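# Place blue foam block, else cardboard box, on counter

## Task

Look for a blue foam block lying on the room's floor. If one exists, move it onto the counter; if none exists, move the cardboard box onto the counter instead. Nothing other than that one object may end up on the counter. The robot must not topple or finish leaning, or the task fails, and the object must rest there on its own at the end, not be held in place by the robot.

## Robot and tools

ROBOT. A Hello Robot Stretch 3 with one arm. Its two-wheeled base is 0.33 m long and 0.34 m wide; it drives forward/back and spins in place (pivot midway between the wheels, 0.05 m behind the front edge) but cannot slide sideways. A lift rides a mast, and the arm telescopes out to the robot's right, so reaching forward means driving the base. Folded and retracted, the wrist pokes 0.06 m past the right side and a spin sweeps a 0.28 m radius; an unfolded level gripper reaches beyond that. Cameras: head_camera and nav_camera on the head (aimed by head_pan_rad and head_tilt_rad) and wrist_camera on the gripper.

FRAMES. Base frame: origin on the floor between the drive wheels, x ahead, y left, z up. hand_pose is reported in it, at the point where closed fingertips meet; with all wrist joints at zero that frame's x is up, y back along the arm toward the mast, z toward the rear. Odometry frame = base frame at scene start; heading is left-positive, -3.142 to 3.142, and counts wheel slip as motion.

execute_actions(actions): a list run in order; an empty list just reports state and images. Each action is {"robot": ..., "steps": n, "until": ...}; steps are control ticks at 30 per second, 1 to 450, default 1; {"steps": n} alone waits. "robot" holds one command, a list of up to 8 commands run one after another (with {"pause_s": s}, max 15 s, as a wait), or {"stop": true}, which brakes everything and clears the queue. A command may contain:
- "base": exactly one of {"translate_m": d} (metres, forward positive, |d| at most 1) or {"rotate_rad": d} (radians, left/counter-clockwise positive, |d| at most 3.2). Both are offsets from wherever the base is when that command begins.
- "joints": absolute targets by name, unnamed joints keep their goals: lift_m 0 to 1.1 (arm height); arm_m 0 to 0.52 (extension); wrist_yaw_rad -1.345 to 4.42 (0 along the arm, positive swings toward the front, 3.0 folded over the base); wrist_pitch_rad -1.57 to 0.451 (0 level, negative tips fingers down); wrist_roll_rad -2.911 to 2.911 (0 fingers side by side); gripper_m -0.089 to 0.179 (larger is wider; real gap is 0.007 m smaller near closed, 0.025 m smaller wide open, zero under 0.007); head_pan_rad -3.953 to 1.73 (0 ahead, positive left, -1.57 along the arm); head_tilt_rad -1.53 to 0.419 (negative down).
- "contact_limits": {"arm_m": effort %} 1 to 100; arm stops when its effort hits that level (negative when retracting). Lower is softer; too low halts immediately. Lasts until the next arm_m command; values above the maximum are clipped.
Any invalid value rejects the entire call and nothing runs. New commands act instantly, replacing older queues; close goals may overshoot and return.
"until" ends an action early when all its conditions hold, e.g. {"robot": {"status": "ended"}} (nothing moving, queue not running), or field comparisons like {"lift_m": [">", 0.3], "base_status": ["!=", "moving"]}; {"any": {"status": "ended"}} fires when the first motion ends. Numbers compare as printed (3 decimals, base values 4), so avoid "=" on readings.

zoom_image(camera, region): a sharper crop of a camera's last image; region [x0, y0, x1, y1] in pixels from the top-left, at most 504 by 504.

finished_scene(scene): ends scene number 1 or 2 irreversibly after a hold; let every motion finish first, since leftover motion is braked.

RESULTS. base_status shows progress (translate_m so far of goal); joint_goals, joint_status, measured_speeds, refusals, queue and queue_left follow. Status words: moving, done (within tolerance), off_target (stopped short, may keep pushing), contact_stop (joint went slack), time_out, stopped, not_commanded, torque_fault (wrist servo off ~10 s, limp, goals refused). Lines starting refused:, dropped: or replaced: explain queue problems. robot.on_its_own appears when the robot has changed a goal, a joint is slack or off, a motor is loaded at rest, or base_tilt has shifted 3 degrees or more (7.5 while driving). lidar_m: 12 distances from the base origin, 30-degree sectors counter-clockwise from straight ahead (4th left, 7th behind, 10th right), in a plane 0.17 m high, range 0.15 to 12 m, blind to glass and low objects. wrist_depth_mm and head_depth_mm: 7x7 median depths. motor_effort: % per motor with peak in brackets, fairly noisy.

SPEED. Fast base (0.30 m/s, 1.9 rad/s) only with lift_m under 0.30, arm_m under 0.03 and wrist_yaw_rad over 2.54; else 0.10 m/s and 0.63 rad/s.

GRIPPING. Command gripper_m smaller than the object's width to grasp (smaller squeezes harder, but the stall guard may weaken it); open to at least 0.02 beyond the touch point to let go. Neither reading nor done proves a grasp; check cameras.

CAUTIONS. Fold or unfold the wrist only with lift_m 0.32 to 0.95, pitch -0.4 and roll near 0; once folded the lift may go down to 0.25. With yaw below -0.4 keep pitch at -0.5 or lower. Pushing into something solid with the gripper above about 0.45 m, pushing again after a contact_stop, driving while holding or pressing on something fixed, or snagging furniture (especially reversing) can tip the robot. If it leans, reverse the last move in small steps, pull the gripper free, and lower lift_m to about 0.2 if needed. Avoid drops, slams and hard shoves; a loose object may sometimes be nudged by outside forces.

Each tool is called after "Call:" by a JSON object that holds its "api" and its "payload".

## Session

Call:
{"api": "execute_actions", "payload": {"actions": []}}

Scene clock: 0.00 s.
robot.base_odometry: x=+0.000 y=+0.000 heading=+0.000 (m, m, rad; robot's odometry frame)
robot.turned_by_wheels: +0.000 (rad since the last result)
robot.turned_by_imu: +0.000 (rad since the last result)
robot.base_tilt: forward=-1.9 right=-1.4 (deg)
robot.lidar_m: 1.52 1.54 1.52 1.67 1.49 1.47 1.16 2.25 2.22 2.46 1.40 1.39
robot.head_depth_mm: 2058 3132 3301 3343 1955 1396 1401 / 2068 2825 2924 2983 1914 1501 1501 / 2070 2526 2547 2581 1892 1632 1621 / 2094 2220 2253 2263 1855 1784 1782 / 1942 1992 2011 2045 1967 1970 1966 / 1784 1794 1822 1833 1828 1859 1890 / 1634 1645 1652 1678 1675 1695 1704
robot.base_status: not_commanded
robot.joint_positions: lift_m=+0.403 arm_m=-0.001 wrist_yaw_rad=+2.934 wrist_pitch_rad=-0.635 wrist_roll_rad=-0.007 gripper_m=+0.037 head_pan_rad=+0.004 head_tilt_rad=-0.023
robot.joint_goals: lift_m=+0.403 arm_m=-0.001 wrist_yaw_rad=+2.934 wrist_pitch_rad=-0.635 wrist_roll_rad=-0.007 gripper_m=+0.037 head_pan_rad=+0.004 head_tilt_rad=-0.023
robot.joint_status: lift_m=not_commanded arm_m=not_commanded wrist_yaw_rad=not_commanded wrist_pitch_rad=not_commanded wrist_roll_rad=not_commanded gripper_m=not_commanded head_pan_rad=not_commanded head_tilt_rad=not_commanded
robot.measured_speeds: translate_m=+0.000 rotate_rad=+0.000 lift_m=+0.000 arm_m=+0.000 wrist_yaw_rad=+0.000 wrist_pitch_rad=+0.000 wrist_roll_rad=+0.000 head_pan_rad=+0.000 head_tilt_rad=+0.000
robot: refusals=0 queue=idle queue_left=0
robot.motor_effort: left_wheel=+0 right_wheel=+1 lift_m=+35 arm_m=+0 wrist_yaw_rad=+0 wrist_pitch_rad=+4 wrist_roll_rad=+0 gripper_m=+1 head_pan_rad=+0 head_tilt_rad=+2 (%)
robot.hand_pose: x=+0.0183 y=+0.0440 z=+0.3708 quat_wxyz=(+0.289, +0.688, +0.151, +0.648) (m; robot's base frame)
robot.wrist_depth_mm: - - - - - - - / 851 - 889 931 969 - - / 729 - 760 782 806 824 835 / 635 636 664 670 686 700 712 / 559 571 - 594 608 613 618 / 506 - - 532 534 550 552 / - - - 487 480 491 498
pictures: head_camera (sideways: a quarter turn clockwise sets it upright), nav_camera (sideways: a quarter turn counterclockwise sets it upright), wrist_camera
Images, in order (width x height): head_camera 896x504, nav_camera 672x504, wrist_camera 644x364.

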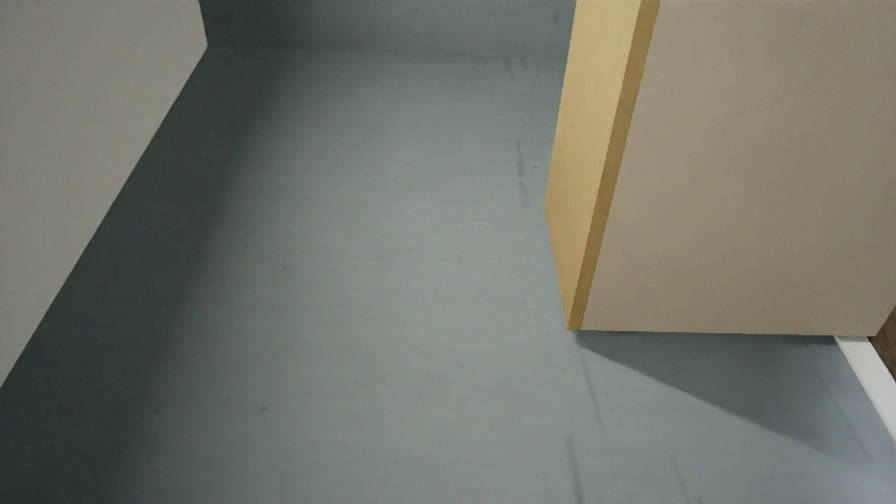

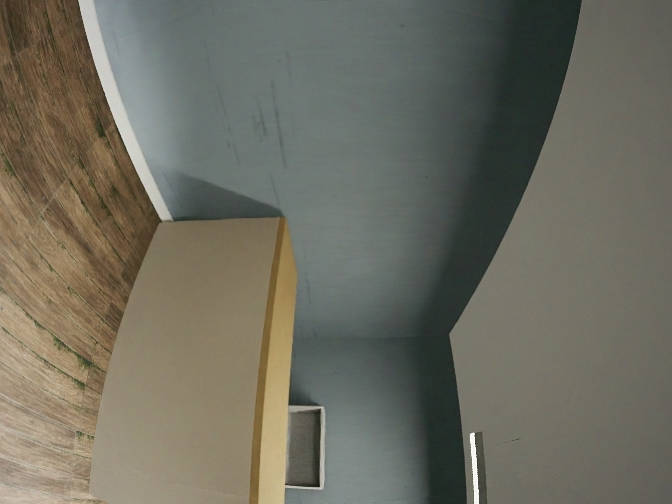

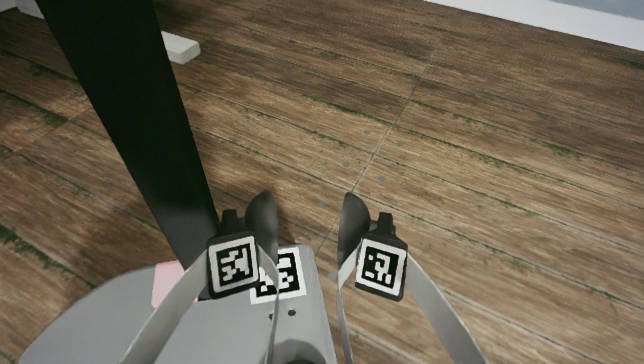

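Call:
{"api": "execute_actions", "payload": {"actions": [{"robot":{"joints":{"head_pan_rad":-1.2,"head_tilt_rad":-0.7,"wrist_pitch_rad":-0.4}},"steps":450,"until":{"robot":{"status":"ended"}}}]}}

Call:
{"api": "execute_actions", "payload": {"actions": [{"robot":{"joints":{"head_pan_rad":-2.6}},"steps":450,"until":{"robot":{"status":"ended"}}}]}}

Call:
{"api": "execute_actions", "payload": {"actions": [{"robot":{"joints":{"head_pan_rad":-3.95}},"steps":450,"until":{"robot":{"status":"ended"}}}]}}

Scene clock: 1.43 s.
robot.base_odometry: x=+0.000 y=+0.000 heading=+0.000 (m, m, rad; robot's odometry frame)
robot.turned_by_wheels: +0.000 (rad since the last result)
robot.turned_by_imu: +0.000 (rad since the last result)
robot.base_tilt: forward=-1.9 right=-1.4 (deg)
robot.lidar_m: 1.52 1.54 1.53 1.67 1.49 1.47 1.16 2.25 2.22 2.45 1.41 1.40
robot.head_depth_mm: 2785 2947 2537 2001 1632 1373 1195 / 3109 3202 2543 1980 1622 1382 1190 / 3357 3579 2570 1990 1626 1381 1196 / 3228 3376 2547 2012 1635 1382 1198 / 3090 3287 2561 1982 1629 1383 1192 / 2902 3181 2489 1782 1637 1376 1205 / 2778 1297 1431 1613 1634 1377 1203
robot.base_status: not_commanded
robot.joint_positions: lift_m=+0.403 arm_m=-0.001 wrist_yaw_rad=+2.934 wrist_pitch_rad=-0.425 wrist_roll_rad=-0.007 gripper_m=+0.037 head_pan_rad=-1.193 head_tilt_rad=-0.691
robot.joint_goals: lift_m=+0.403 arm_m=-0.001 wrist_yaw_rad=+2.934 wrist_pitch_rad=-0.400 wrist_roll_rad=-0.007 gripper_m=+0.037 head_pan_rad=-1.200 head_tilt_rad=-0.700
robot.joint_status: lift_m=not_commanded arm_m=not_commanded wrist_yaw_rad=not_commanded wrist_pitch_rad=done wrist_roll_rad=not_commanded gripper_m=not_commanded head_pan_rad=done head_tilt_rad=done
robot.measured_speeds: translate_m=+0.000 rotate_rad=+0.000 lift_m=+0.000 arm_m=+0.000 wrist_yaw_rad=+0.000 wrist_pitch_rad=+0.000 wrist_roll_rad=+0.000 head_pan_rad=+0.000 head_tilt_rad=+0.000
robot: refusals=0 queue=done queue_left=0
robot.motor_effort: left_wheel=+0(0) right_wheel=+1(1) lift_m=+35(35) arm_m=+0(0) wrist_yaw_rad=+0(0) wrist_pitch_rad=+8(10) wrist_roll_rad=+0(0) gripper_m=-1(1) head_pan_rad=-3(37) head_tilt_rad=-5(45) (%)
robot.hand_pose: x=+0.0248 y=+0.0749 z=+0.4146 quat_wxyz=(+0.220, +0.700, +0.078, +0.675) (m; robot's base frame)
robot.wrist_depth_mm: - - - - - - - / - - - - - - - / - - - - - - - / 821 - 865 888 898 917 935 / 689 - - 731 750 758 776 / 591 600 590 619 619 640 650 / 525 527 554 554 541 563 566
pictures: head_camera (sideways: a quarter turn clockwise sets it upright), nav_camera (sideways: a quarter turn counterclockwise sets it upright), wrist_camera
Images, in order (width x height): head_camera 896x504, nav_camera 672x504, wrist_camera 644x364.

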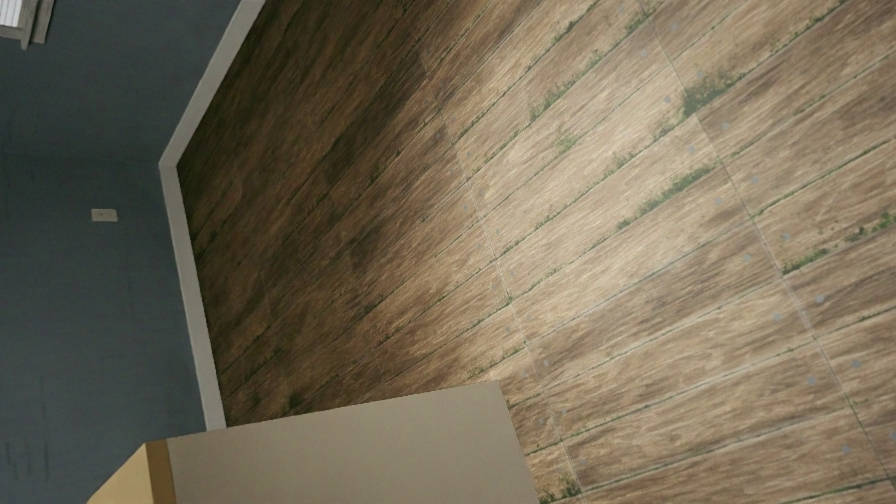

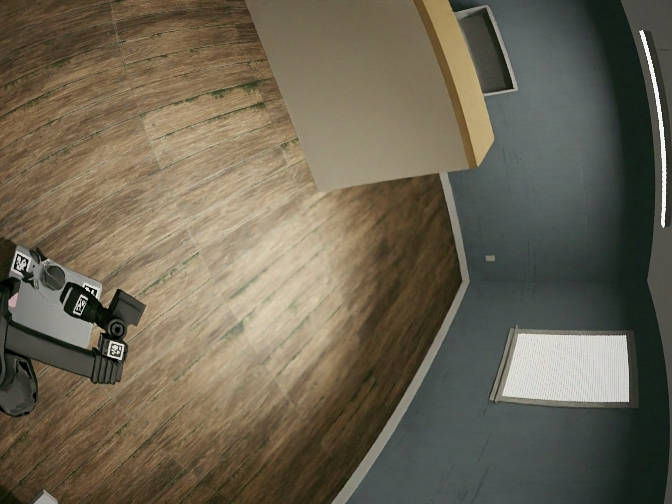

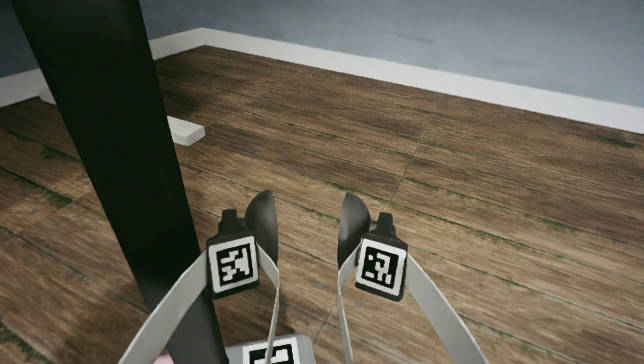

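Scene clock: 2.67 s.
robot.base_odometry: x=+0.000 y=+0.000 heading=+0.000 (m, m, rad; robot's odometry frame)
robot.turned_by_wheels: +0.000 (rad since the last result)
robot.turned_by_imu: +0.000 (rad since the last result)
robot.base_tilt: forward=-1.9 right=-1.4 (deg)
robot.lidar_m: 1.53 1.54 1.52 1.67 1.49 1.47 1.16 2.25 2.22 2.45 1.40 1.39
robot.head_depth_mm: 2195 2386 2436 1993 1631 1377 1191 / 2180 2433 2561 1987 1621 1386 1196 / 2085 2340 2486 1985 1636 1376 1195 / 1998 2254 2454 1999 1634 1378 1198 / 1955 2175 2386 2003 1625 1383 1202 / 1913 2122 2338 1999 1643 1384 1204 / 1871 2062 2274 2001 1639 1385 1200
robot.base_status: not_commanded
robot.joint_positions: lift_m=+0.403 arm_m=-0.001 wrist_yaw_rad=+2.934 wrist_pitch_rad=-0.425 wrist_roll_rad=-0.007 gripper_m=+0.037 head_pan_rad=-2.593 head_tilt_rad=-0.691
robot.joint_goals: lift_m=+0.403 arm_m=-0.001 wrist_yaw_rad=+2.934 wrist_pitch_rad=-0.400 wrist_roll_rad=-0.007 gripper_m=+0.037 head_pan_rad=-2.600 head_tilt_rad=-0.700
robot.joint_status: lift_m=not_commanded arm_m=not_commanded wrist_yaw_rad=not_commanded wrist_pitch_rad=done wrist_roll_rad=not_commanded gripper_m=not_commanded head_pan_rad=done head_tilt_rad=done
robot.measured_speeds: translate_m=+0.000 rotate_rad=+0.000 lift_m=+0.000 arm_m=+0.000 wrist_yaw_rad=+0.000 wrist_pitch_rad=+0.000 wrist_roll_rad=+0.000 head_pan_rad=+0.000 head_tilt_rad=+0.000
robot: refusals=0 queue=done queue_left=0
robot.motor_effort: left_wheel=-1(1) right_wheel=+0(0) lift_m=+35(35) arm_m=+0(0) wrist_yaw_rad=+0(0) wrist_pitch_rad=+8(8) wrist_roll_rad=+0(0) gripper_m=+1(0) head_pan_rad=-3(36) head_tilt_rad=-5(5) (%)
robot.hand_pose: x=+0.0248 y=+0.0749 z=+0.4147 quat_wxyz=(+0.220, +0.700, +0.078, +0.675) (m; robot's base frame)
robot.wrist_depth_mm: - - - - - - - / - - - - - - - / - - - - - - - / 810 - 860 886 902 910 943 / 691 - - 724 748 746 771 / 596 602 590 616 618 643 662 / 526 526 559 553 547 558 562
pictures: head_camera (sideways: a quarter turn clockwise sets it upright), nav_camera (sideways: a quarter turn counterclockwise sets it upright), wrist_camera
Images, in order (width x height): head_camera 896x504, nav_camera 672x504, wrist_camera 644x364.

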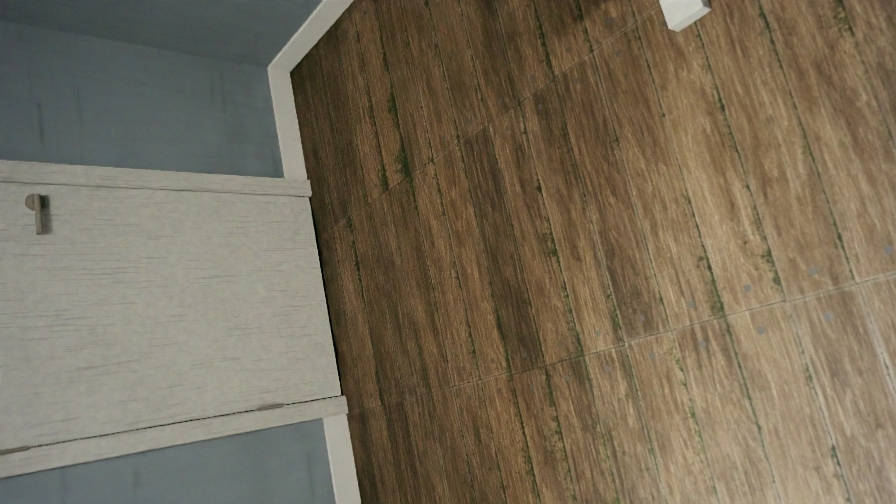

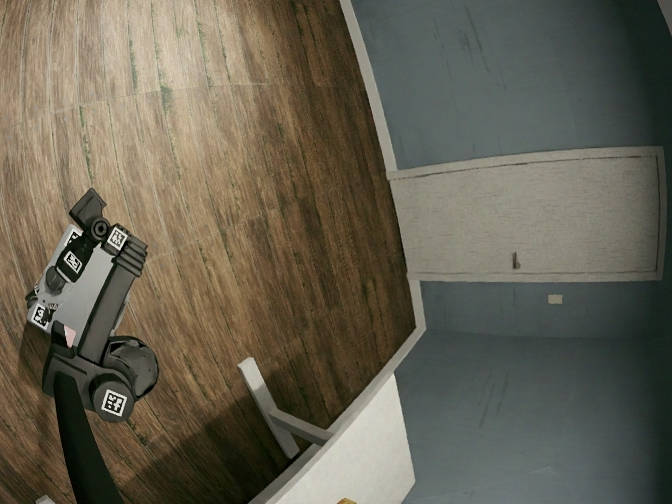

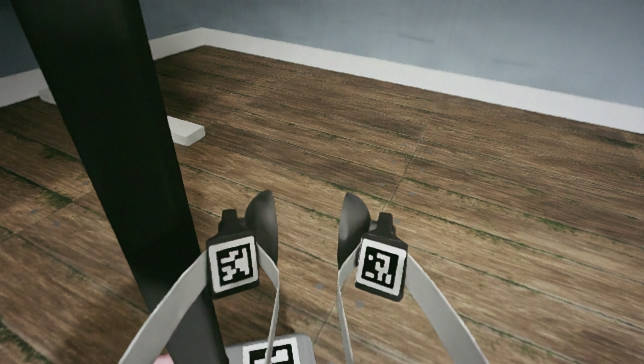

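Scene clock: 3.87 s.
robot.base_odometry: x=+0.000 y=+0.000 heading=+0.000 (m, m, rad; robot's odometry frame)
robot.turned_by_wheels: +0.000 (rad since the last result)
robot.turned_by_imu: +0.000 (rad since the last result)
robot.base_tilt: forward=-1.9 right=-1.4 (deg)
robot.lidar_m: 1.52 1.54 1.52 1.66 1.49 1.47 1.16 2.25 2.22 2.46 1.40 1.39
robot.head_depth_mm: - - - - - - 1175 / 1283 1416 - - - - - / 1279 1410 1134 910 1636 1401 1211 / 1264 1388 1135 916 1628 1375 1194 / 1262 1385 1138 917 1626 1379 1205 / 1258 1371 1143 915 1633 1387 1198 / 1239 1370 1146 891 1623 1394 1198
robot.base_status: not_commanded
robot.joint_positions: lift_m=+0.403 arm_m=-0.001 wrist_yaw_rad=+2.934 wrist_pitch_rad=-0.425 wrist_roll_rad=-0.007 gripper_m=+0.037 head_pan_rad=-3.942 head_tilt_rad=-0.692
robot.joint_goals: lift_m=+0.403 arm_m=-0.001 wrist_yaw_rad=+2.934 wrist_pitch_rad=-0.400 wrist_roll_rad=-0.007 gripper_m=+0.037 head_pan_rad=-3.950 head_tilt_rad=-0.700
robot.joint_status: lift_m=not_commanded arm_m=not_commanded wrist_yaw_rad=not_commanded wrist_pitch_rad=done wrist_roll_rad=not_commanded gripper_m=not_commanded head_pan_rad=done head_tilt_rad=done
robot.measured_speeds: translate_m=+0.000 rotate_rad=+0.000 lift_m=+0.000 arm_m=+0.000 wrist_yaw_rad=+0.000 wrist_pitch_rad=+0.000 wrist_roll_rad=+0.000 head_pan_rad=+0.000 head_tilt_rad=+0.000
robot: refusals=0 queue=done queue_left=0
robot.motor_effort: left_wheel=-1(0) right_wheel=+0(0) lift_m=+35(35) arm_m=+0(0) wrist_yaw_rad=+0(0) wrist_pitch_rad=+8(8) wrist_roll_rad=+0(0) gripper_m=+0(0) head_pan_rad=-3(36) head_tilt_rad=-5(5) (%)
robot.hand_pose: x=+0.0248 y=+0.0749 z=+0.4147 quat_wxyz=(+0.220, +0.700, +0.078, +0.675) (m; robot's base frame)
robot.wrist_depth_mm: - - - - - - - / - - - - - - - / - - - - - - - / 841 - 876 889 900 927 943 / 691 - - 721 744 753 775 / 593 596 589 621 626 641 650 / 520 525 550 556 548 565 566
pictures: head_camera (sideways: a quarter turn clockwise sets it upright), nav_camera (sideways: a quarter turn counterclockwise sets it upright), wrist_camera
Images, in order (width x height): head_camera 896x504, nav_camera 672x504, wrist_camera 644x364.

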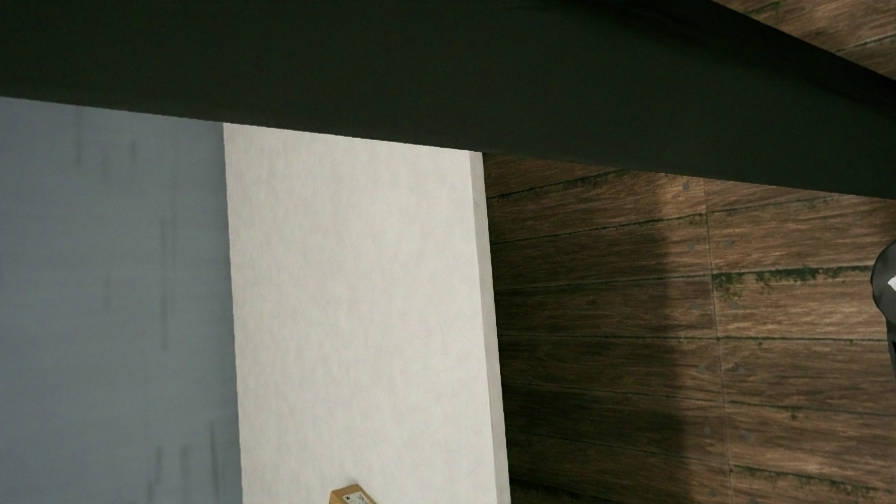

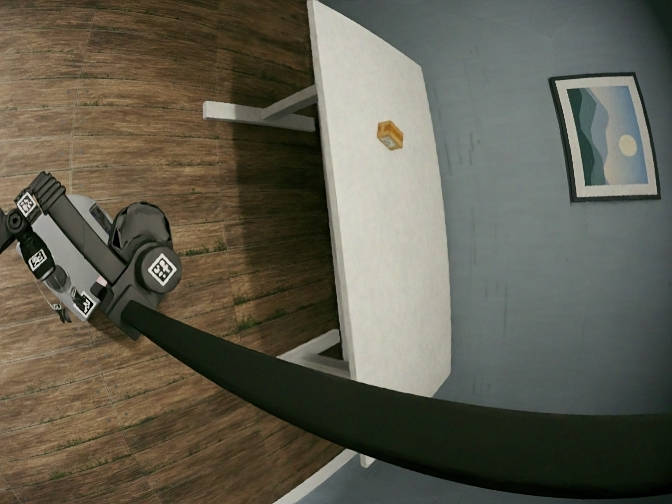

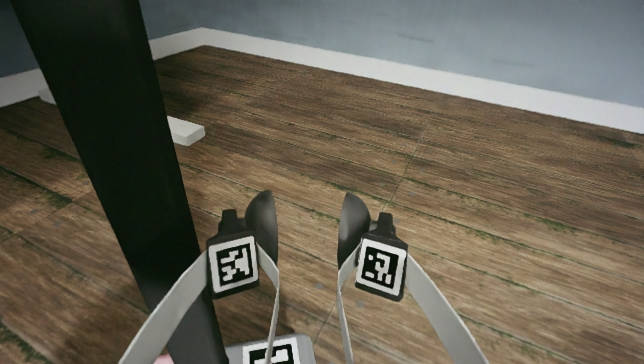

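Call:
{"api": "execute_actions", "payload": {"actions": [{"robot":{"base":{"rotate_rad":-1.3},"joints":{"head_pan_rad":1.7,"lift_m":0.25,"wrist_yaw_rad":3.0}},"steps":450,"until":{"robot":{"status":"ended"}}}]}}

Scene clock: 6.97 s.
robot.base_odometry: x=+0.000 y=+0.000 heading=-1.300 (m, m, rad; robot's odometry frame)
robot.turned_by_wheels: -1.300 (rad since the last result)
robot.turned_by_imu: -1.296 (rad since the last result)
robot.base_tilt: forward=-1.9 right=-1.4 (deg)
robot.lidar_m: 2.90 1.39 1.41 1.64 1.53 1.55 1.19 1.47 1.16 1.90 2.22 2.28
robot.head_depth_mm: 1680 1844 1990 1992 1612 1373 1196 / 1615 1815 2089 1974 1626 1377 1199 / 1535 1729 1979 1978 1640 1377 1196 / 1470 1632 1852 1980 1627 1375 1193 / 1406 1563 1759 1930 1627 1381 1210 / 1342 1490 1671 1867 - - - / 1293 1422 - - - - 1154
robot.base_status: done (rotate_rad -1.2999 of -1.3000)
robot.joint_positions: lift_m=+0.251 arm_m=-0.001 wrist_yaw_rad=+2.997 wrist_pitch_rad=-0.423 wrist_roll_rad=-0.007 gripper_m=+0.037 head_pan_rad=+1.693 head_tilt_rad=-0.692
robot.joint_goals: lift_m=+0.250 arm_m=-0.001 wrist_yaw_rad=+3.000 wrist_pitch_rad=-0.400 wrist_roll_rad=-0.007 gripper_m=+0.037 head_pan_rad=+1.700 head_tilt_rad=-0.700
robot.joint_status: lift_m=done arm_m=not_commanded wrist_yaw_rad=done wrist_pitch_rad=done wrist_roll_rad=not_commanded gripper_m=not_commanded head_pan_rad=done head_tilt_rad=done
robot.measured_speeds: translate_m=+0.000 rotate_rad=+0.000 lift_m=+0.000 arm_m=+0.000 wrist_yaw_rad=+0.000 wrist_pitch_rad=+0.000 wrist_roll_rad=+0.000 head_pan_rad=+0.000 head_tilt_rad=+0.000
robot: refusals=0 queue=done queue_left=0
robot.motor_effort: left_wheel=+3(13) right_wheel=-2(6) lift_m=+16(35) arm_m=+0(0) wrist_yaw_rad=+2(3) wrist_pitch_rad=+8(8) wrist_roll_rad=+0(0) gripper_m=+0(1) head_pan_rad=+3(40) head_tilt_rad=-4(5) (%)
robot.hand_pose: x=+0.0109 y=+0.0776 z=+0.2622 quat_wxyz=(+0.198, +0.698, +0.099, +0.682) (m; robot's base frame)
robot.wrist_depth_mm: - - - - - - - / - - - - - - - / 744 - 801 794 837 849 881 / 596 601 632 640 643 666 679 / 493 502 - 532 539 542 556 / 449 - - - 449 460 470 / - - - - 391 401 406
pictures: head_camera (sideways: a quarter turn clockwise sets it upright), nav_camera (sideways: a quarter turn counterclockwise sets it upright), wrist_camera
Images, in order (width x height): head_camera 896x504, nav_camera 672x504, wrist_camera 644x364.

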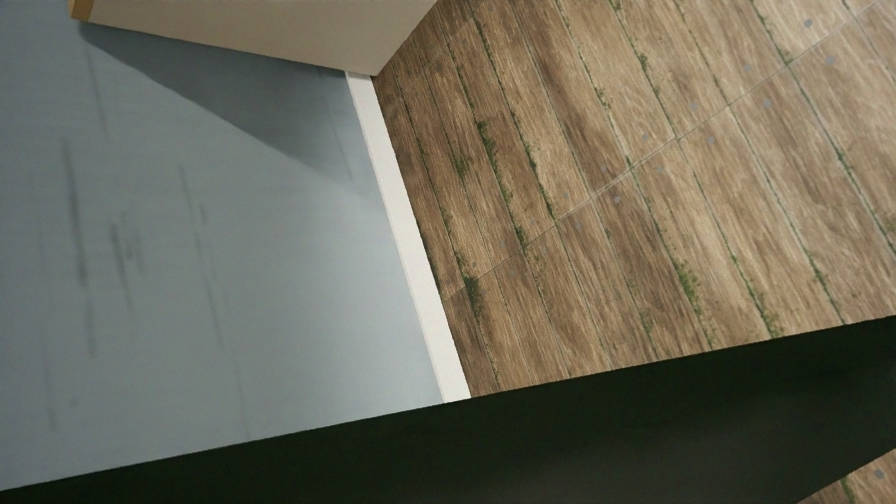

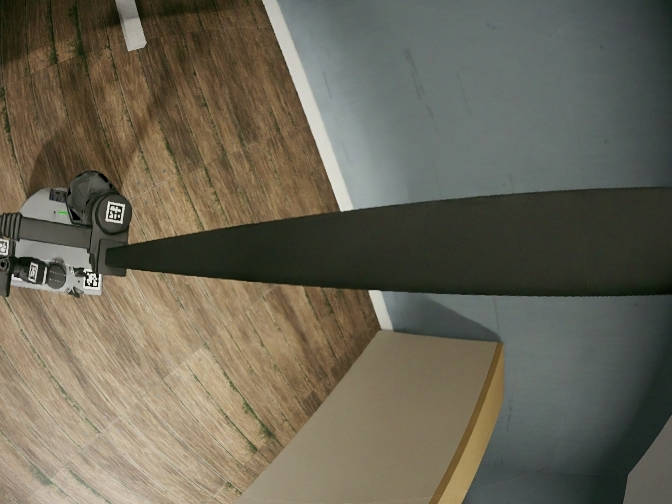

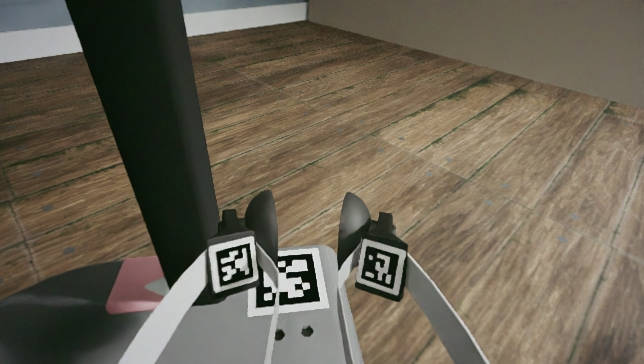

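Call:
{"api": "execute_actions", "payload": {"actions": [{"robot":[{"base":{"translate_m":1.0},"joints":{"head_pan_rad":1.0,"head_tilt_rad":-0.6}},{"base":{"translate_m":0.9}}],"steps":450,"until":{"robot":{"status":"ended"}}}]}}

Scene clock: 16.83 s.
robot.base_odometry: x=+0.508 y=-1.831 heading=-1.300 (m, m, rad; robot's odometry frame)
robot.turned_by_wheels: +0.000 (rad since the last result)
robot.turned_by_imu: +0.004 (rad since the last result)
robot.base_tilt: forward=-1.9 right=-1.4 (deg)
robot.lidar_m: 1.47 1.76 1.74 0.85 0.80 0.81 3.08 2.58 1.81 1.22 1.13 1.15
robot.head_depth_mm: 1461 1585 1742 1943 1759 1457 1238 / 1528 1656 1835 2001 1753 1458 1240 / 1562 1733 1918 2069 1760 1461 1252 / 1637 1811 2017 2150 1758 1458 1246 / 1697 1838 2021 2123 1774 1459 1241 / 1714 1709 2006 2101 1760 1460 1246 / 1820 2028 2214 2185 1773 1460 1249
robot.base_status: done (translate_m +0.9000 of +0.9000)
robot.joint_positions: lift_m=+0.251 arm_m=-0.001 wrist_yaw_rad=+2.998 wrist_pitch_rad=-0.423 wrist_roll_rad=-0.007 gripper_m=+0.037 head_pan_rad=+1.007 head_tilt_rad=-0.606
robot.joint_goals: lift_m=+0.250 arm_m=-0.001 wrist_yaw_rad=+3.000 wrist_pitch_rad=-0.400 wrist_roll_rad=-0.007 gripper_m=+0.037 head_pan_rad=+1.000 head_tilt_rad=-0.600
robot.joint_status: lift_m=done arm_m=not_commanded wrist_yaw_rad=done wrist_pitch_rad=done wrist_roll_rad=not_commanded gripper_m=not_commanded head_pan_rad=done head_tilt_rad=done
robot.measured_speeds: translate_m=+0.000 rotate_rad=+0.000 lift_m=+0.000 arm_m=+0.000 wrist_yaw_rad=+0.000 wrist_pitch_rad=+0.000 wrist_roll_rad=+0.000 head_pan_rad=+0.000 head_tilt_rad=+0.000
robot: refusals=0 queue=done queue_left=0
robot.motor_effort: left_wheel=+2(14) right_wheel=-1(3) lift_m=+16(16) arm_m=+0(0) wrist_yaw_rad=+2(2) wrist_pitch_rad=+8(8) wrist_roll_rad=+0(0) gripper_m=+0(0) head_pan_rad=-3(33) head_tilt_rad=+3(16) (%)
robot.hand_pose: x=+0.0108 y=+0.0776 z=+0.2622 quat_wxyz=(+0.198, +0.698, +0.099, +0.682) (m; robot's base frame)
robot.wrist_depth_mm: 600 - - - - - - / 638 - - - - - - / 670 - 781 819 813 851 873 / 597 599 630 641 645 667 682 / 498 503 - 535 537 545 552 / 450 - - - 447 458 471 / - - - - 393 399 403
pictures: head_camera (sideways: a quarter turn clockwise sets it upright), nav_camera (sideways: a quarter turn counterclockwise sets it upright), wrist_camera
Images, in order (width x height): head_camera 896x504, nav_camera 672x504, wrist_camera 644x364.

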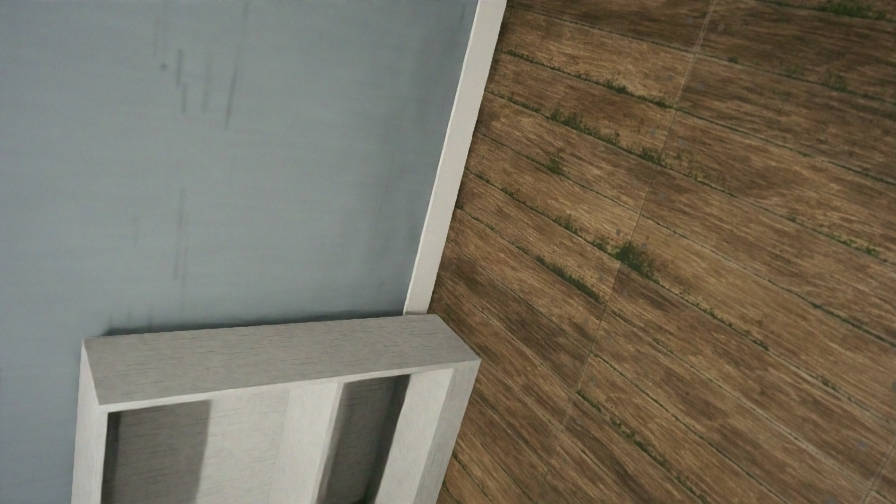

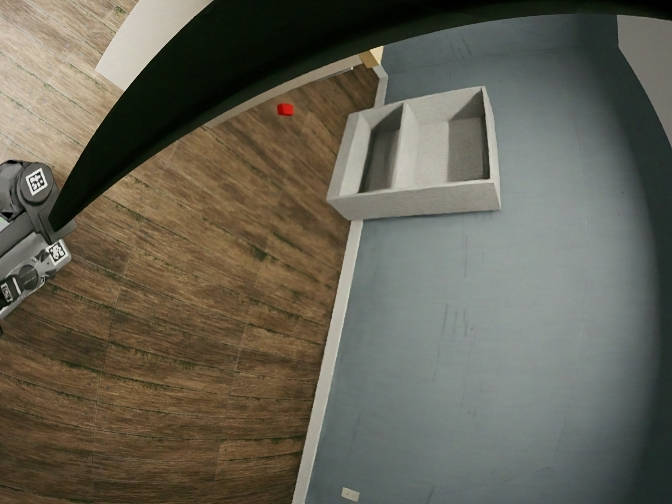

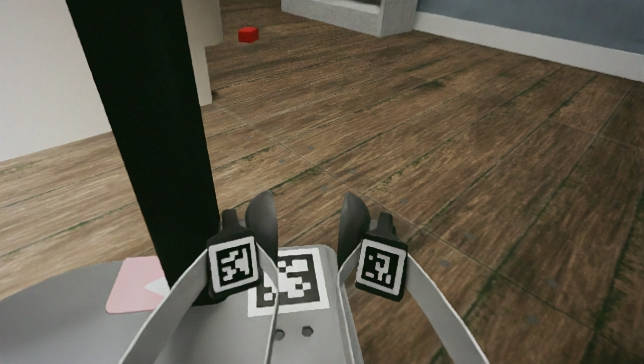

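A red block. Look further.

Call:
{"api": "execute_actions", "payload": {"actions": [{"robot":[{"base":{"rotate_rad":0.7},"joints":{"head_pan_rad":0.0,"head_tilt_rad":-0.6}},{"base":{"translate_m":0.5}},{"base":{"rotate_rad":1.3}}],"steps":450,"until":{"robot":{"status":"ended"}}}]}}

Scene clock: 23.97 s.
robot.base_odometry: x=+0.921 y=-2.113 heading=+0.700 (m, m, rad; robot's odometry frame)
robot.turned_by_wheels: +2.000 (rad since the last result)
robot.turned_by_imu: +1.992 (rad since the last result)
robot.base_tilt: forward=-1.9 right=-1.3 (deg)
robot.lidar_m: 2.35 0.76 0.91 3.05 2.13 1.31 1.17 1.17 1.41 1.27 1.27 1.35
robot.head_depth_mm: 2315 2532 2718 2141 1767 1463 1244 / 2310 2535 2705 2234 1755 1449 1244 / 2259 2512 2746 2222 1753 1462 1244 / 2234 2474 2701 2226 1766 1455 1246 / 2208 2413 2643 2224 1760 1423 1248 / 2155 1552 965 861 970 1117 1238 / 2129 1428 913 818 936 1090 1221
robot.base_status: done (rotate_rad +1.2999 of +1.3000)
robot.joint_positions: lift_m=+0.251 arm_m=-0.001 wrist_yaw_rad=+2.998 wrist_pitch_rad=-0.423 wrist_roll_rad=-0.007 gripper_m=+0.037 head_pan_rad=+0.007 head_tilt_rad=-0.605
robot.joint_goals: lift_m=+0.250 arm_m=-0.001 wrist_yaw_rad=+3.000 wrist_pitch_rad=-0.400 wrist_roll_rad=-0.007 gripper_m=+0.037 head_pan_rad=+0.000 head_tilt_rad=-0.600
robot.joint_status: lift_m=done arm_m=not_commanded wrist_yaw_rad=done wrist_pitch_rad=done wrist_roll_rad=not_commanded gripper_m=not_commanded head_pan_rad=done head_tilt_rad=done
robot.measured_speeds: translate_m=+0.000 rotate_rad=+0.000 lift_m=+0.000 arm_m=+0.000 wrist_yaw_rad=+0.000 wrist_pitch_rad=+0.000 wrist_roll_rad=+0.000 head_pan_rad=+0.000 head_tilt_rad=+0.000
robot: refusals=0 queue=done queue_left=0
robot.motor_effort: left_wheel=-4(13) right_wheel=+3(9) lift_m=+16(16) arm_m=+0(1) wrist_yaw_rad=+2(2) wrist_pitch_rad=+8(8) wrist_roll_rad=+0(0) gripper_m=+0(1) head_pan_rad=-3(36) head_tilt_rad=+3(2) (%)
robot.hand_pose: x=+0.0108 y=+0.0776 z=+0.2622 quat_wxyz=(+0.198, +0.698, +0.099, +0.682) (m; robot's base frame)
robot.wrist_depth_mm: - - - - - - 653 / - - - - - 856 662 / 748 - 792 811 850 806 684 / 592 605 623 644 654 665 650 / 498 508 - 539 535 547 555 / 448 - - - 450 462 471 / - - - - 391 402 407
pictures: head_camera (sideways: a quarter turn clockwise sets it upright), nav_camera (sideways: a quarter turn counterclockwise sets it upright), wrist_camera
Images, in order (width x height): head_camera 896x504, nav_camera 672x504, wrist_camera 644x364.

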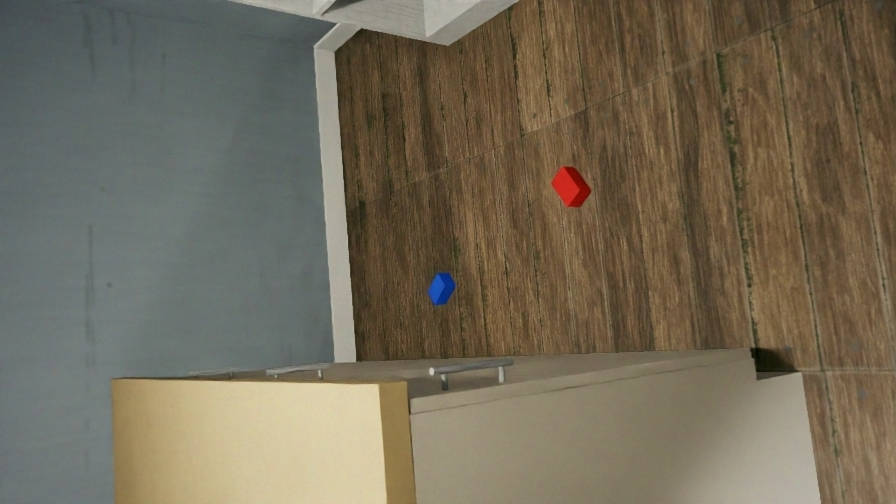

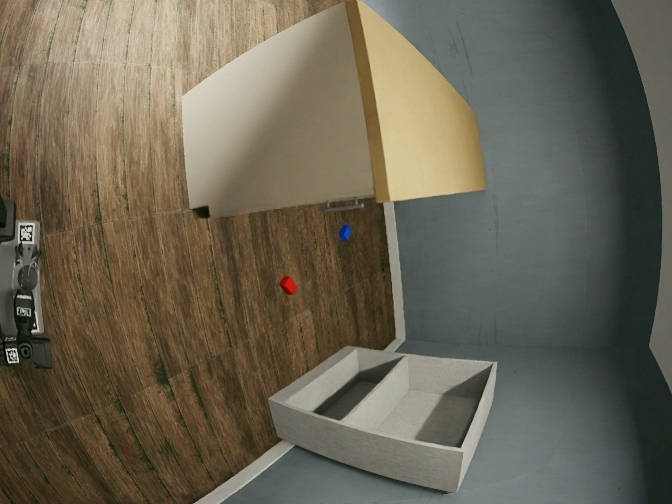

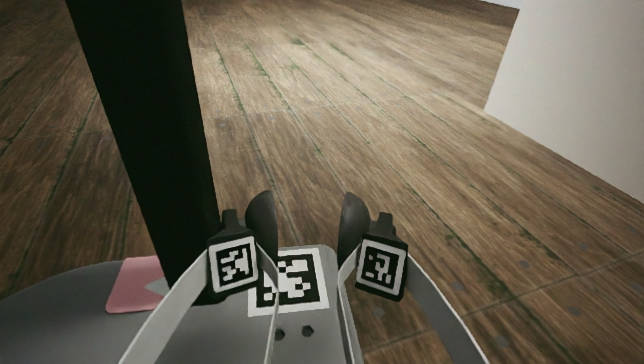

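Call:
{"api": "execute_actions", "payload": {"actions": [{"robot":[{"base":{"rotate_rad":-0.67},"joints":{"head_pan_rad":-2.9,"head_tilt_rad":-0.9}},{"base":{"translate_m":0.92}},{"base":{"rotate_rad":-2.33}},{"base":{"translate_m":-0.4}}],"steps":450,"until":{"robot":{"status":"ended"}}}]}}

Scene clock: 37.07 s.
robot.base_odometry: x=+2.107 y=-1.787 heading=-2.300 (m, m, rad; robot's odometry frame)
robot.turned_by_wheels: -3.000 (rad since the last result)
robot.turned_by_imu: -2.988 (rad since the last result)
robot.base_tilt: forward=-2.0 right=-1.4 (deg)
robot.lidar_m: 2.16 0.82 0.57 0.21 0.49 0.65 0.80 1.17 0.82 0.78 0.80 2.28
robot.head_depth_mm: 1417 1621 1810 1616 1342 1173 1054 / 1452 1668 1846 1618 1411 1252 - / 1475 1709 1875 1626 1422 1251 - / 1529 1765 1907 1625 1418 1259 1169 / 1555 1795 1917 1632 1420 1264 1163 / 1566 1751 1894 1643 1426 1257 1129 / 1350 1432 1532 1612 1432 1262 1134
robot.base_status: done (translate_m -0.4000 of -0.4000)
robot.joint_positions: lift_m=+0.251 arm_m=-0.001 wrist_yaw_rad=+2.998 wrist_pitch_rad=-0.423 wrist_roll_rad=-0.007 gripper_m=+0.037 head_pan_rad=-2.894 head_tilt_rad=-0.890
robot.joint_goals: lift_m=+0.250 arm_m=-0.001 wrist_yaw_rad=+3.000 wrist_pitch_rad=-0.400 wrist_roll_rad=-0.007 gripper_m=+0.037 head_pan_rad=-2.900 head_tilt_rad=-0.900
robot.joint_status: lift_m=done arm_m=not_commanded wrist_yaw_rad=done wrist_pitch_rad=done wrist_roll_rad=not_commanded gripper_m=not_commanded head_pan_rad=done head_tilt_rad=done
robot.measured_speeds: translate_m=+0.000 rotate_rad=+0.000 lift_m=+0.000 arm_m=+0.000 wrist_yaw_rad=+0.000 wrist_pitch_rad=+0.000 wrist_roll_rad=+0.000 head_pan_rad=+0.000 head_tilt_rad=+0.000
robot: refusals=0 queue=done queue_left=0
robot.motor_effort: left_wheel=+3(16) right_wheel=-2(8) lift_m=+16(16) arm_m=-1(1) wrist_yaw_rad=+1(2) wrist_pitch_rad=+8(8) wrist_roll_rad=+0(0) gripper_m=+0(0) head_pan_rad=-2(36) head_tilt_rad=-6(30) (%)
robot.hand_pose: x=+0.0108 y=+0.0776 z=+0.2622 quat_wxyz=(+0.198, +0.698, +0.099, +0.682) (m; robot's base frame)
robot.wrist_depth_mm: 420 - 445 547 570 610 644 / 451 - 489 601 628 671 711 / 497 - 523 645 689 737 780 / 443 448 458 642 645 667 691 / 369 372 - 526 536 545 555 / - - - - 449 465 470 / - - - - 393 401 405
pictures: head_camera (sideways: a quarter turn clockwise sets it upright), nav_camera (sideways: a quarter turn counterclockwise sets it upright), wrist_camera
Images, in order (width x height): head_camera 896x504, nav_camera 672x504, wrist_camera 644x364.

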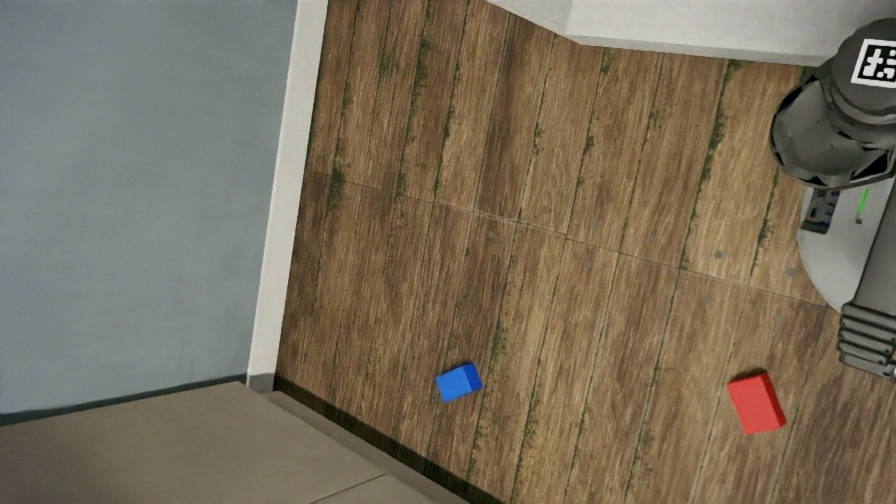

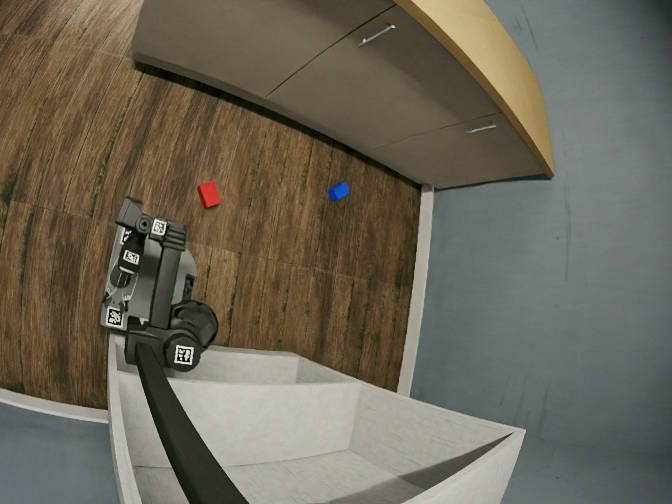

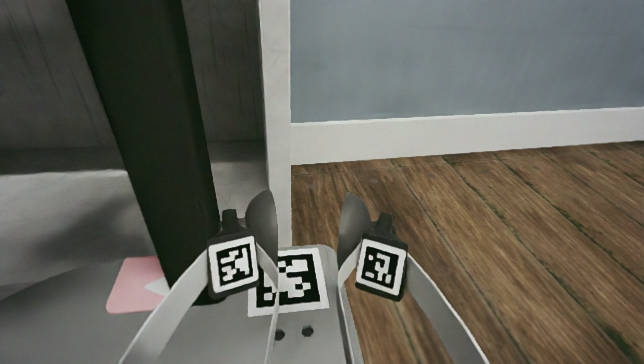

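Call:
{"api": "execute_actions", "payload": {"actions": [{"robot":[{"base":{"translate_m":-0.85},"joints":{"head_pan_rad":-1.57,"head_tilt_rad":-1.1,"gripper_m":0.15}},{"joints":{"lift_m":0.36}},{"joints":{"wrist_yaw_rad":0}},{"joints":{"wrist_pitch_rad":-1.5,"arm_m":0.15}}],"steps":450,"until":{"robot":{"status":"ended"}}}]}}

Scene clock: 48.50 s.
robot.base_odometry: x=+2.673 y=-1.153 heading=-2.300 (m, m, rad; robot's odometry frame)
robot.turned_by_wheels: +0.000 (rad since the last result)
robot.turned_by_imu: -0.004 (rad since the last result)
robot.base_tilt: forward=-1.9 right=-1.4 (deg)
robot.lidar_m: 0.86 0.66 0.20 0.22 0.52 0.68 0.76 0.78 0.87 0.82 0.84 1.11
robot.head_depth_mm: 823 989 1260 1411 1293 1185 1110 / 820 994 1254 1421 1296 - - / 819 990 1248 1416 - 1208 - / 815 988 1249 1430 1303 1213 1109 / 815 983 1241 1431 1311 1195 1106 / 813 980 1242 1437 1301 1202 1116 / 814 977 1237 1432 1314 1211 1114
robot.base_status: done (translate_m -0.8500 of -0.8500)
robot.joint_positions: lift_m=+0.359 arm_m=+0.150 wrist_yaw_rad=+0.002 wrist_pitch_rad=-1.493 wrist_roll_rad=-0.007 gripper_m=+0.150 head_pan_rad=-1.576 head_tilt_rad=-1.087
robot.joint_goals: lift_m=+0.360 arm_m=+0.150 wrist_yaw_rad=+0.000 wrist_pitch_rad=-1.500 wrist_roll_rad=-0.007 gripper_m=+0.150 head_pan_rad=-1.570 head_tilt_rad=-1.100
robot.joint_status: lift_m=done arm_m=done wrist_yaw_rad=done wrist_pitch_rad=done wrist_roll_rad=not_commanded gripper_m=done head_pan_rad=done head_tilt_rad=done
robot.measured_speeds: translate_m=+0.000 rotate_rad=+0.000 lift_m=+0.000 arm_m=+0.000 wrist_yaw_rad=+0.000 wrist_pitch_rad=+0.000 wrist_roll_rad=+0.000 head_pan_rad=+0.000 head_tilt_rad=+0.000
robot: refusals=0 queue=done queue_left=0
robot.motor_effort: left_wheel=+3(9) right_wheel=-2(6) lift_m=+54(56) arm_m=+5(6) wrist_yaw_rad=-2(1) wrist_pitch_rad=-2(8) wrist_roll_rad=+0(0) gripper_m=+0(96) head_pan_rad=+3(39) head_tilt_rad=-8(27) (%)
robot.hand_pose: x=-0.0216 y=-0.2904 z=+0.2407 quat_wxyz=(+0.521, +0.482, -0.516, -0.478) (m; robot's base frame)
robot.wrist_depth_mm: 364 366 372 379 382 385 392 / 369 375 380 384 389 394 399 / 376 381 386 394 397 405 407 / 382 387 394 400 406 409 416 / 393 397 399 413 415 421 426 / 397 410 412 414 425 - 437 / 410 414 416 - - 438 445
pictures: head_camera (sideways: a quarter turn clockwise sets it upright), nav_camera (sideways: a quarter turn counterclockwise sets it upright), wrist_camera
Images, in order (width x height): head_camera 896x504, nav_camera 672x504, wrist_camera 644x364.

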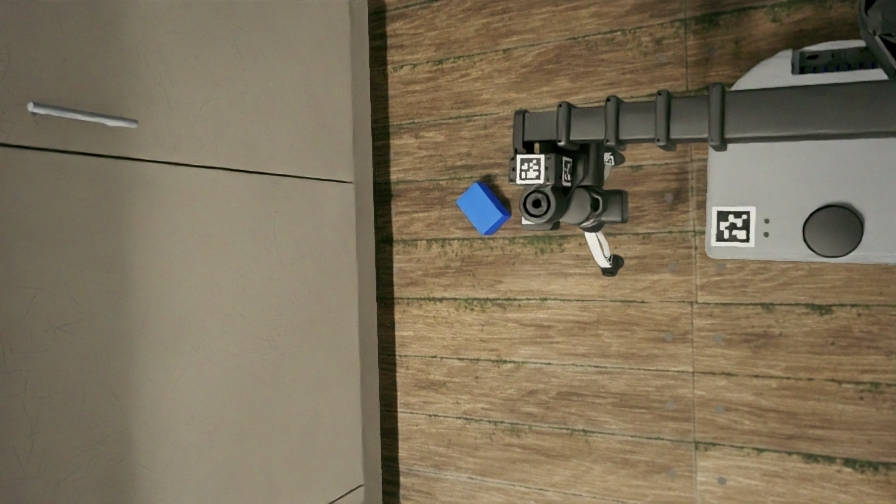

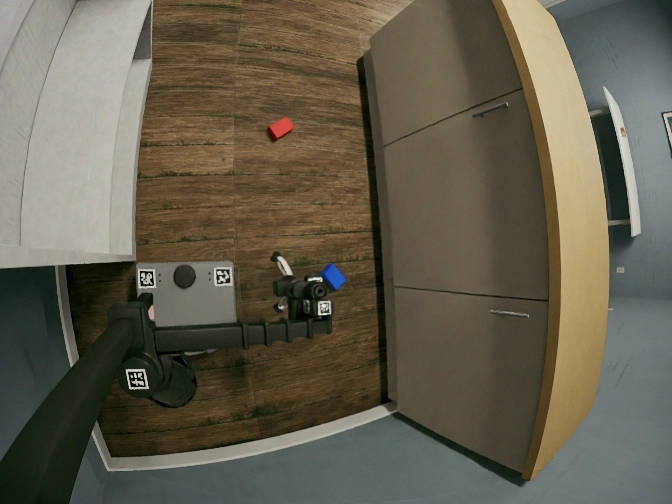

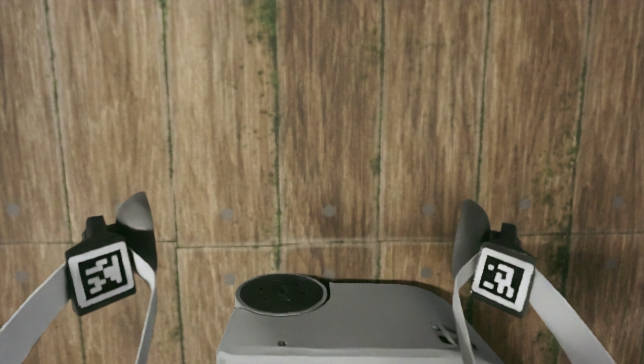

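Call:
{"api": "execute_actions", "payload": {"actions": [{"robot":{"base":{"translate_m":-0.025},"joints":{"arm_m":0.43,"lift_m":0.27,"wrist_roll_rad":0.7}},"steps":450,"until":{"robot":{"status":"ended"}}}]}}

Scene clock: 51.90 s.
robot.base_odometry: x=+2.690 y=-1.135 heading=-2.300 (m, m, rad; robot's odometry frame)
robot.turned_by_wheels: +0.000 (rad since the last result)
robot.turned_by_imu: +0.000 (rad since the last result)
robot.base_tilt: forward=-1.9 right=-1.4 (deg)
robot.lidar_m: 0.89 0.66 0.20 0.30 0.52 0.68 0.74 0.76 0.87 0.82 0.85 1.12
robot.head_depth_mm: 822 994 1258 1414 1289 1186 1109 / 820 996 1245 1409 1286 1208 - / 819 992 1212 1383 1295 1215 - / 819 991 1247 1426 1305 1215 1102 / 817 987 1242 1427 1305 1197 1113 / 813 980 1234 1425 1313 1201 1114 / 812 981 1245 1444 1322 1202 1115
robot.base_status: done (translate_m -0.0250 of -0.0250)
robot.joint_positions: lift_m=+0.271 arm_m=+0.430 wrist_yaw_rad=+0.001 wrist_pitch_rad=-1.494 wrist_roll_rad=+0.697 gripper_m=+0.150 head_pan_rad=-1.576 head_tilt_rad=-1.087
robot.joint_goals: lift_m=+0.270 arm_m=+0.430 wrist_yaw_rad=+0.000 wrist_pitch_rad=-1.500 wrist_roll_rad=+0.700 gripper_m=+0.150 head_pan_rad=-1.570 head_tilt_rad=-1.100
robot.joint_status: lift_m=done arm_m=done wrist_yaw_rad=done wrist_pitch_rad=done wrist_roll_rad=done gripper_m=done head_pan_rad=done head_tilt_rad=done
robot.measured_speeds: translate_m=+0.000 rotate_rad=+0.000 lift_m=+0.000 arm_m=+0.000 wrist_yaw_rad=+0.000 wrist_pitch_rad=+0.000 wrist_roll_rad=+0.000 head_pan_rad=+0.000 head_tilt_rad=+0.000
robot: refusals=0 queue=done queue_left=0
robot.motor_effort: left_wheel=+3(4) right_wheel=-2(5) lift_m=+16(54) arm_m=+4(5) wrist_yaw_rad=-1(2) wrist_pitch_rad=-2(2) wrist_roll_rad=+1(2) gripper_m=+0(1) head_pan_rad=+4(4) head_tilt_rad=-8(8) (%)
robot.hand_pose: x=-0.0217 y=-0.5700 z=+0.1520 quat_wxyz=(+0.311, +0.288, -0.664, -0.616) (m; robot's base frame)
robot.wrist_depth_mm: 292 293 291 290 290 289 289 / 298 297 299 296 296 294 294 / 303 305 301 302 303 302 301 / 313 312 309 312 312 309 309 / 320 319 320 319 319 314 317 / 326 331 328 325 325 - 324 / 337 337 337 335 336 335 334
pictures: head_camera (sideways: a quarter turn clockwise sets it upright), nav_camera (sideways: a quarter turn counterclockwise sets it upright), wrist_camera
Images, in order (width x height): head_camera 896x504, nav_camera 672x504, wrist_camera 644x364.

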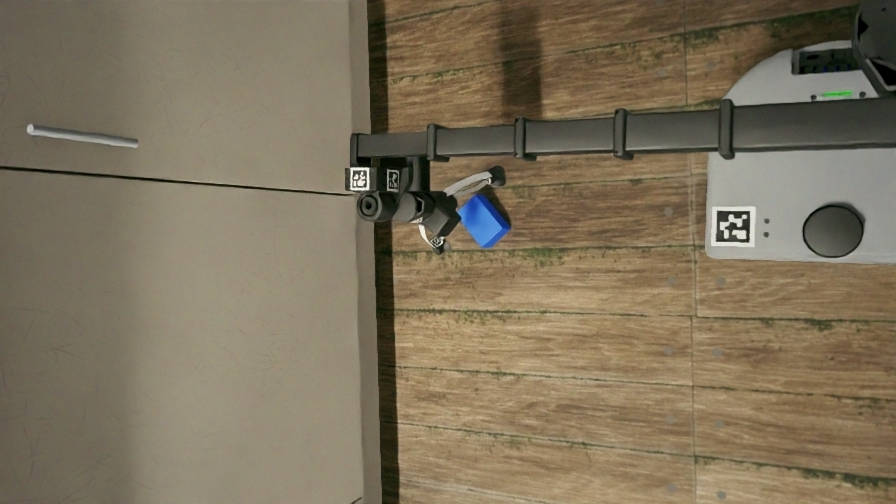

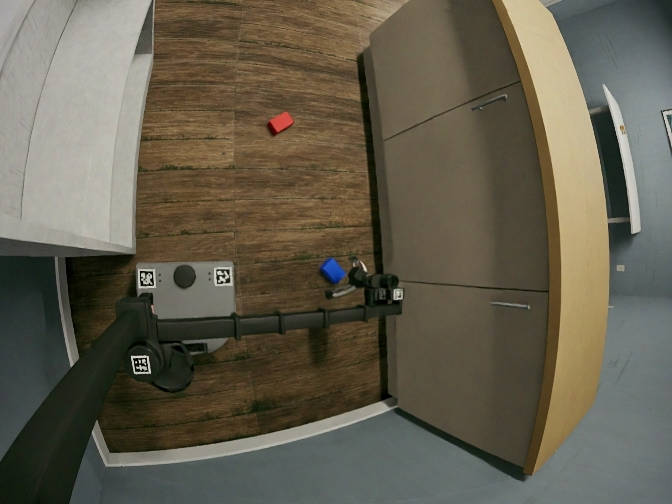

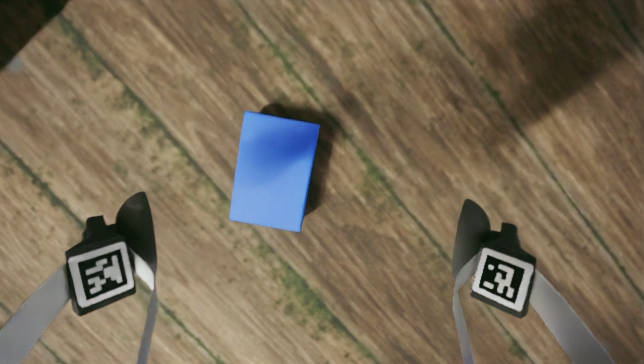

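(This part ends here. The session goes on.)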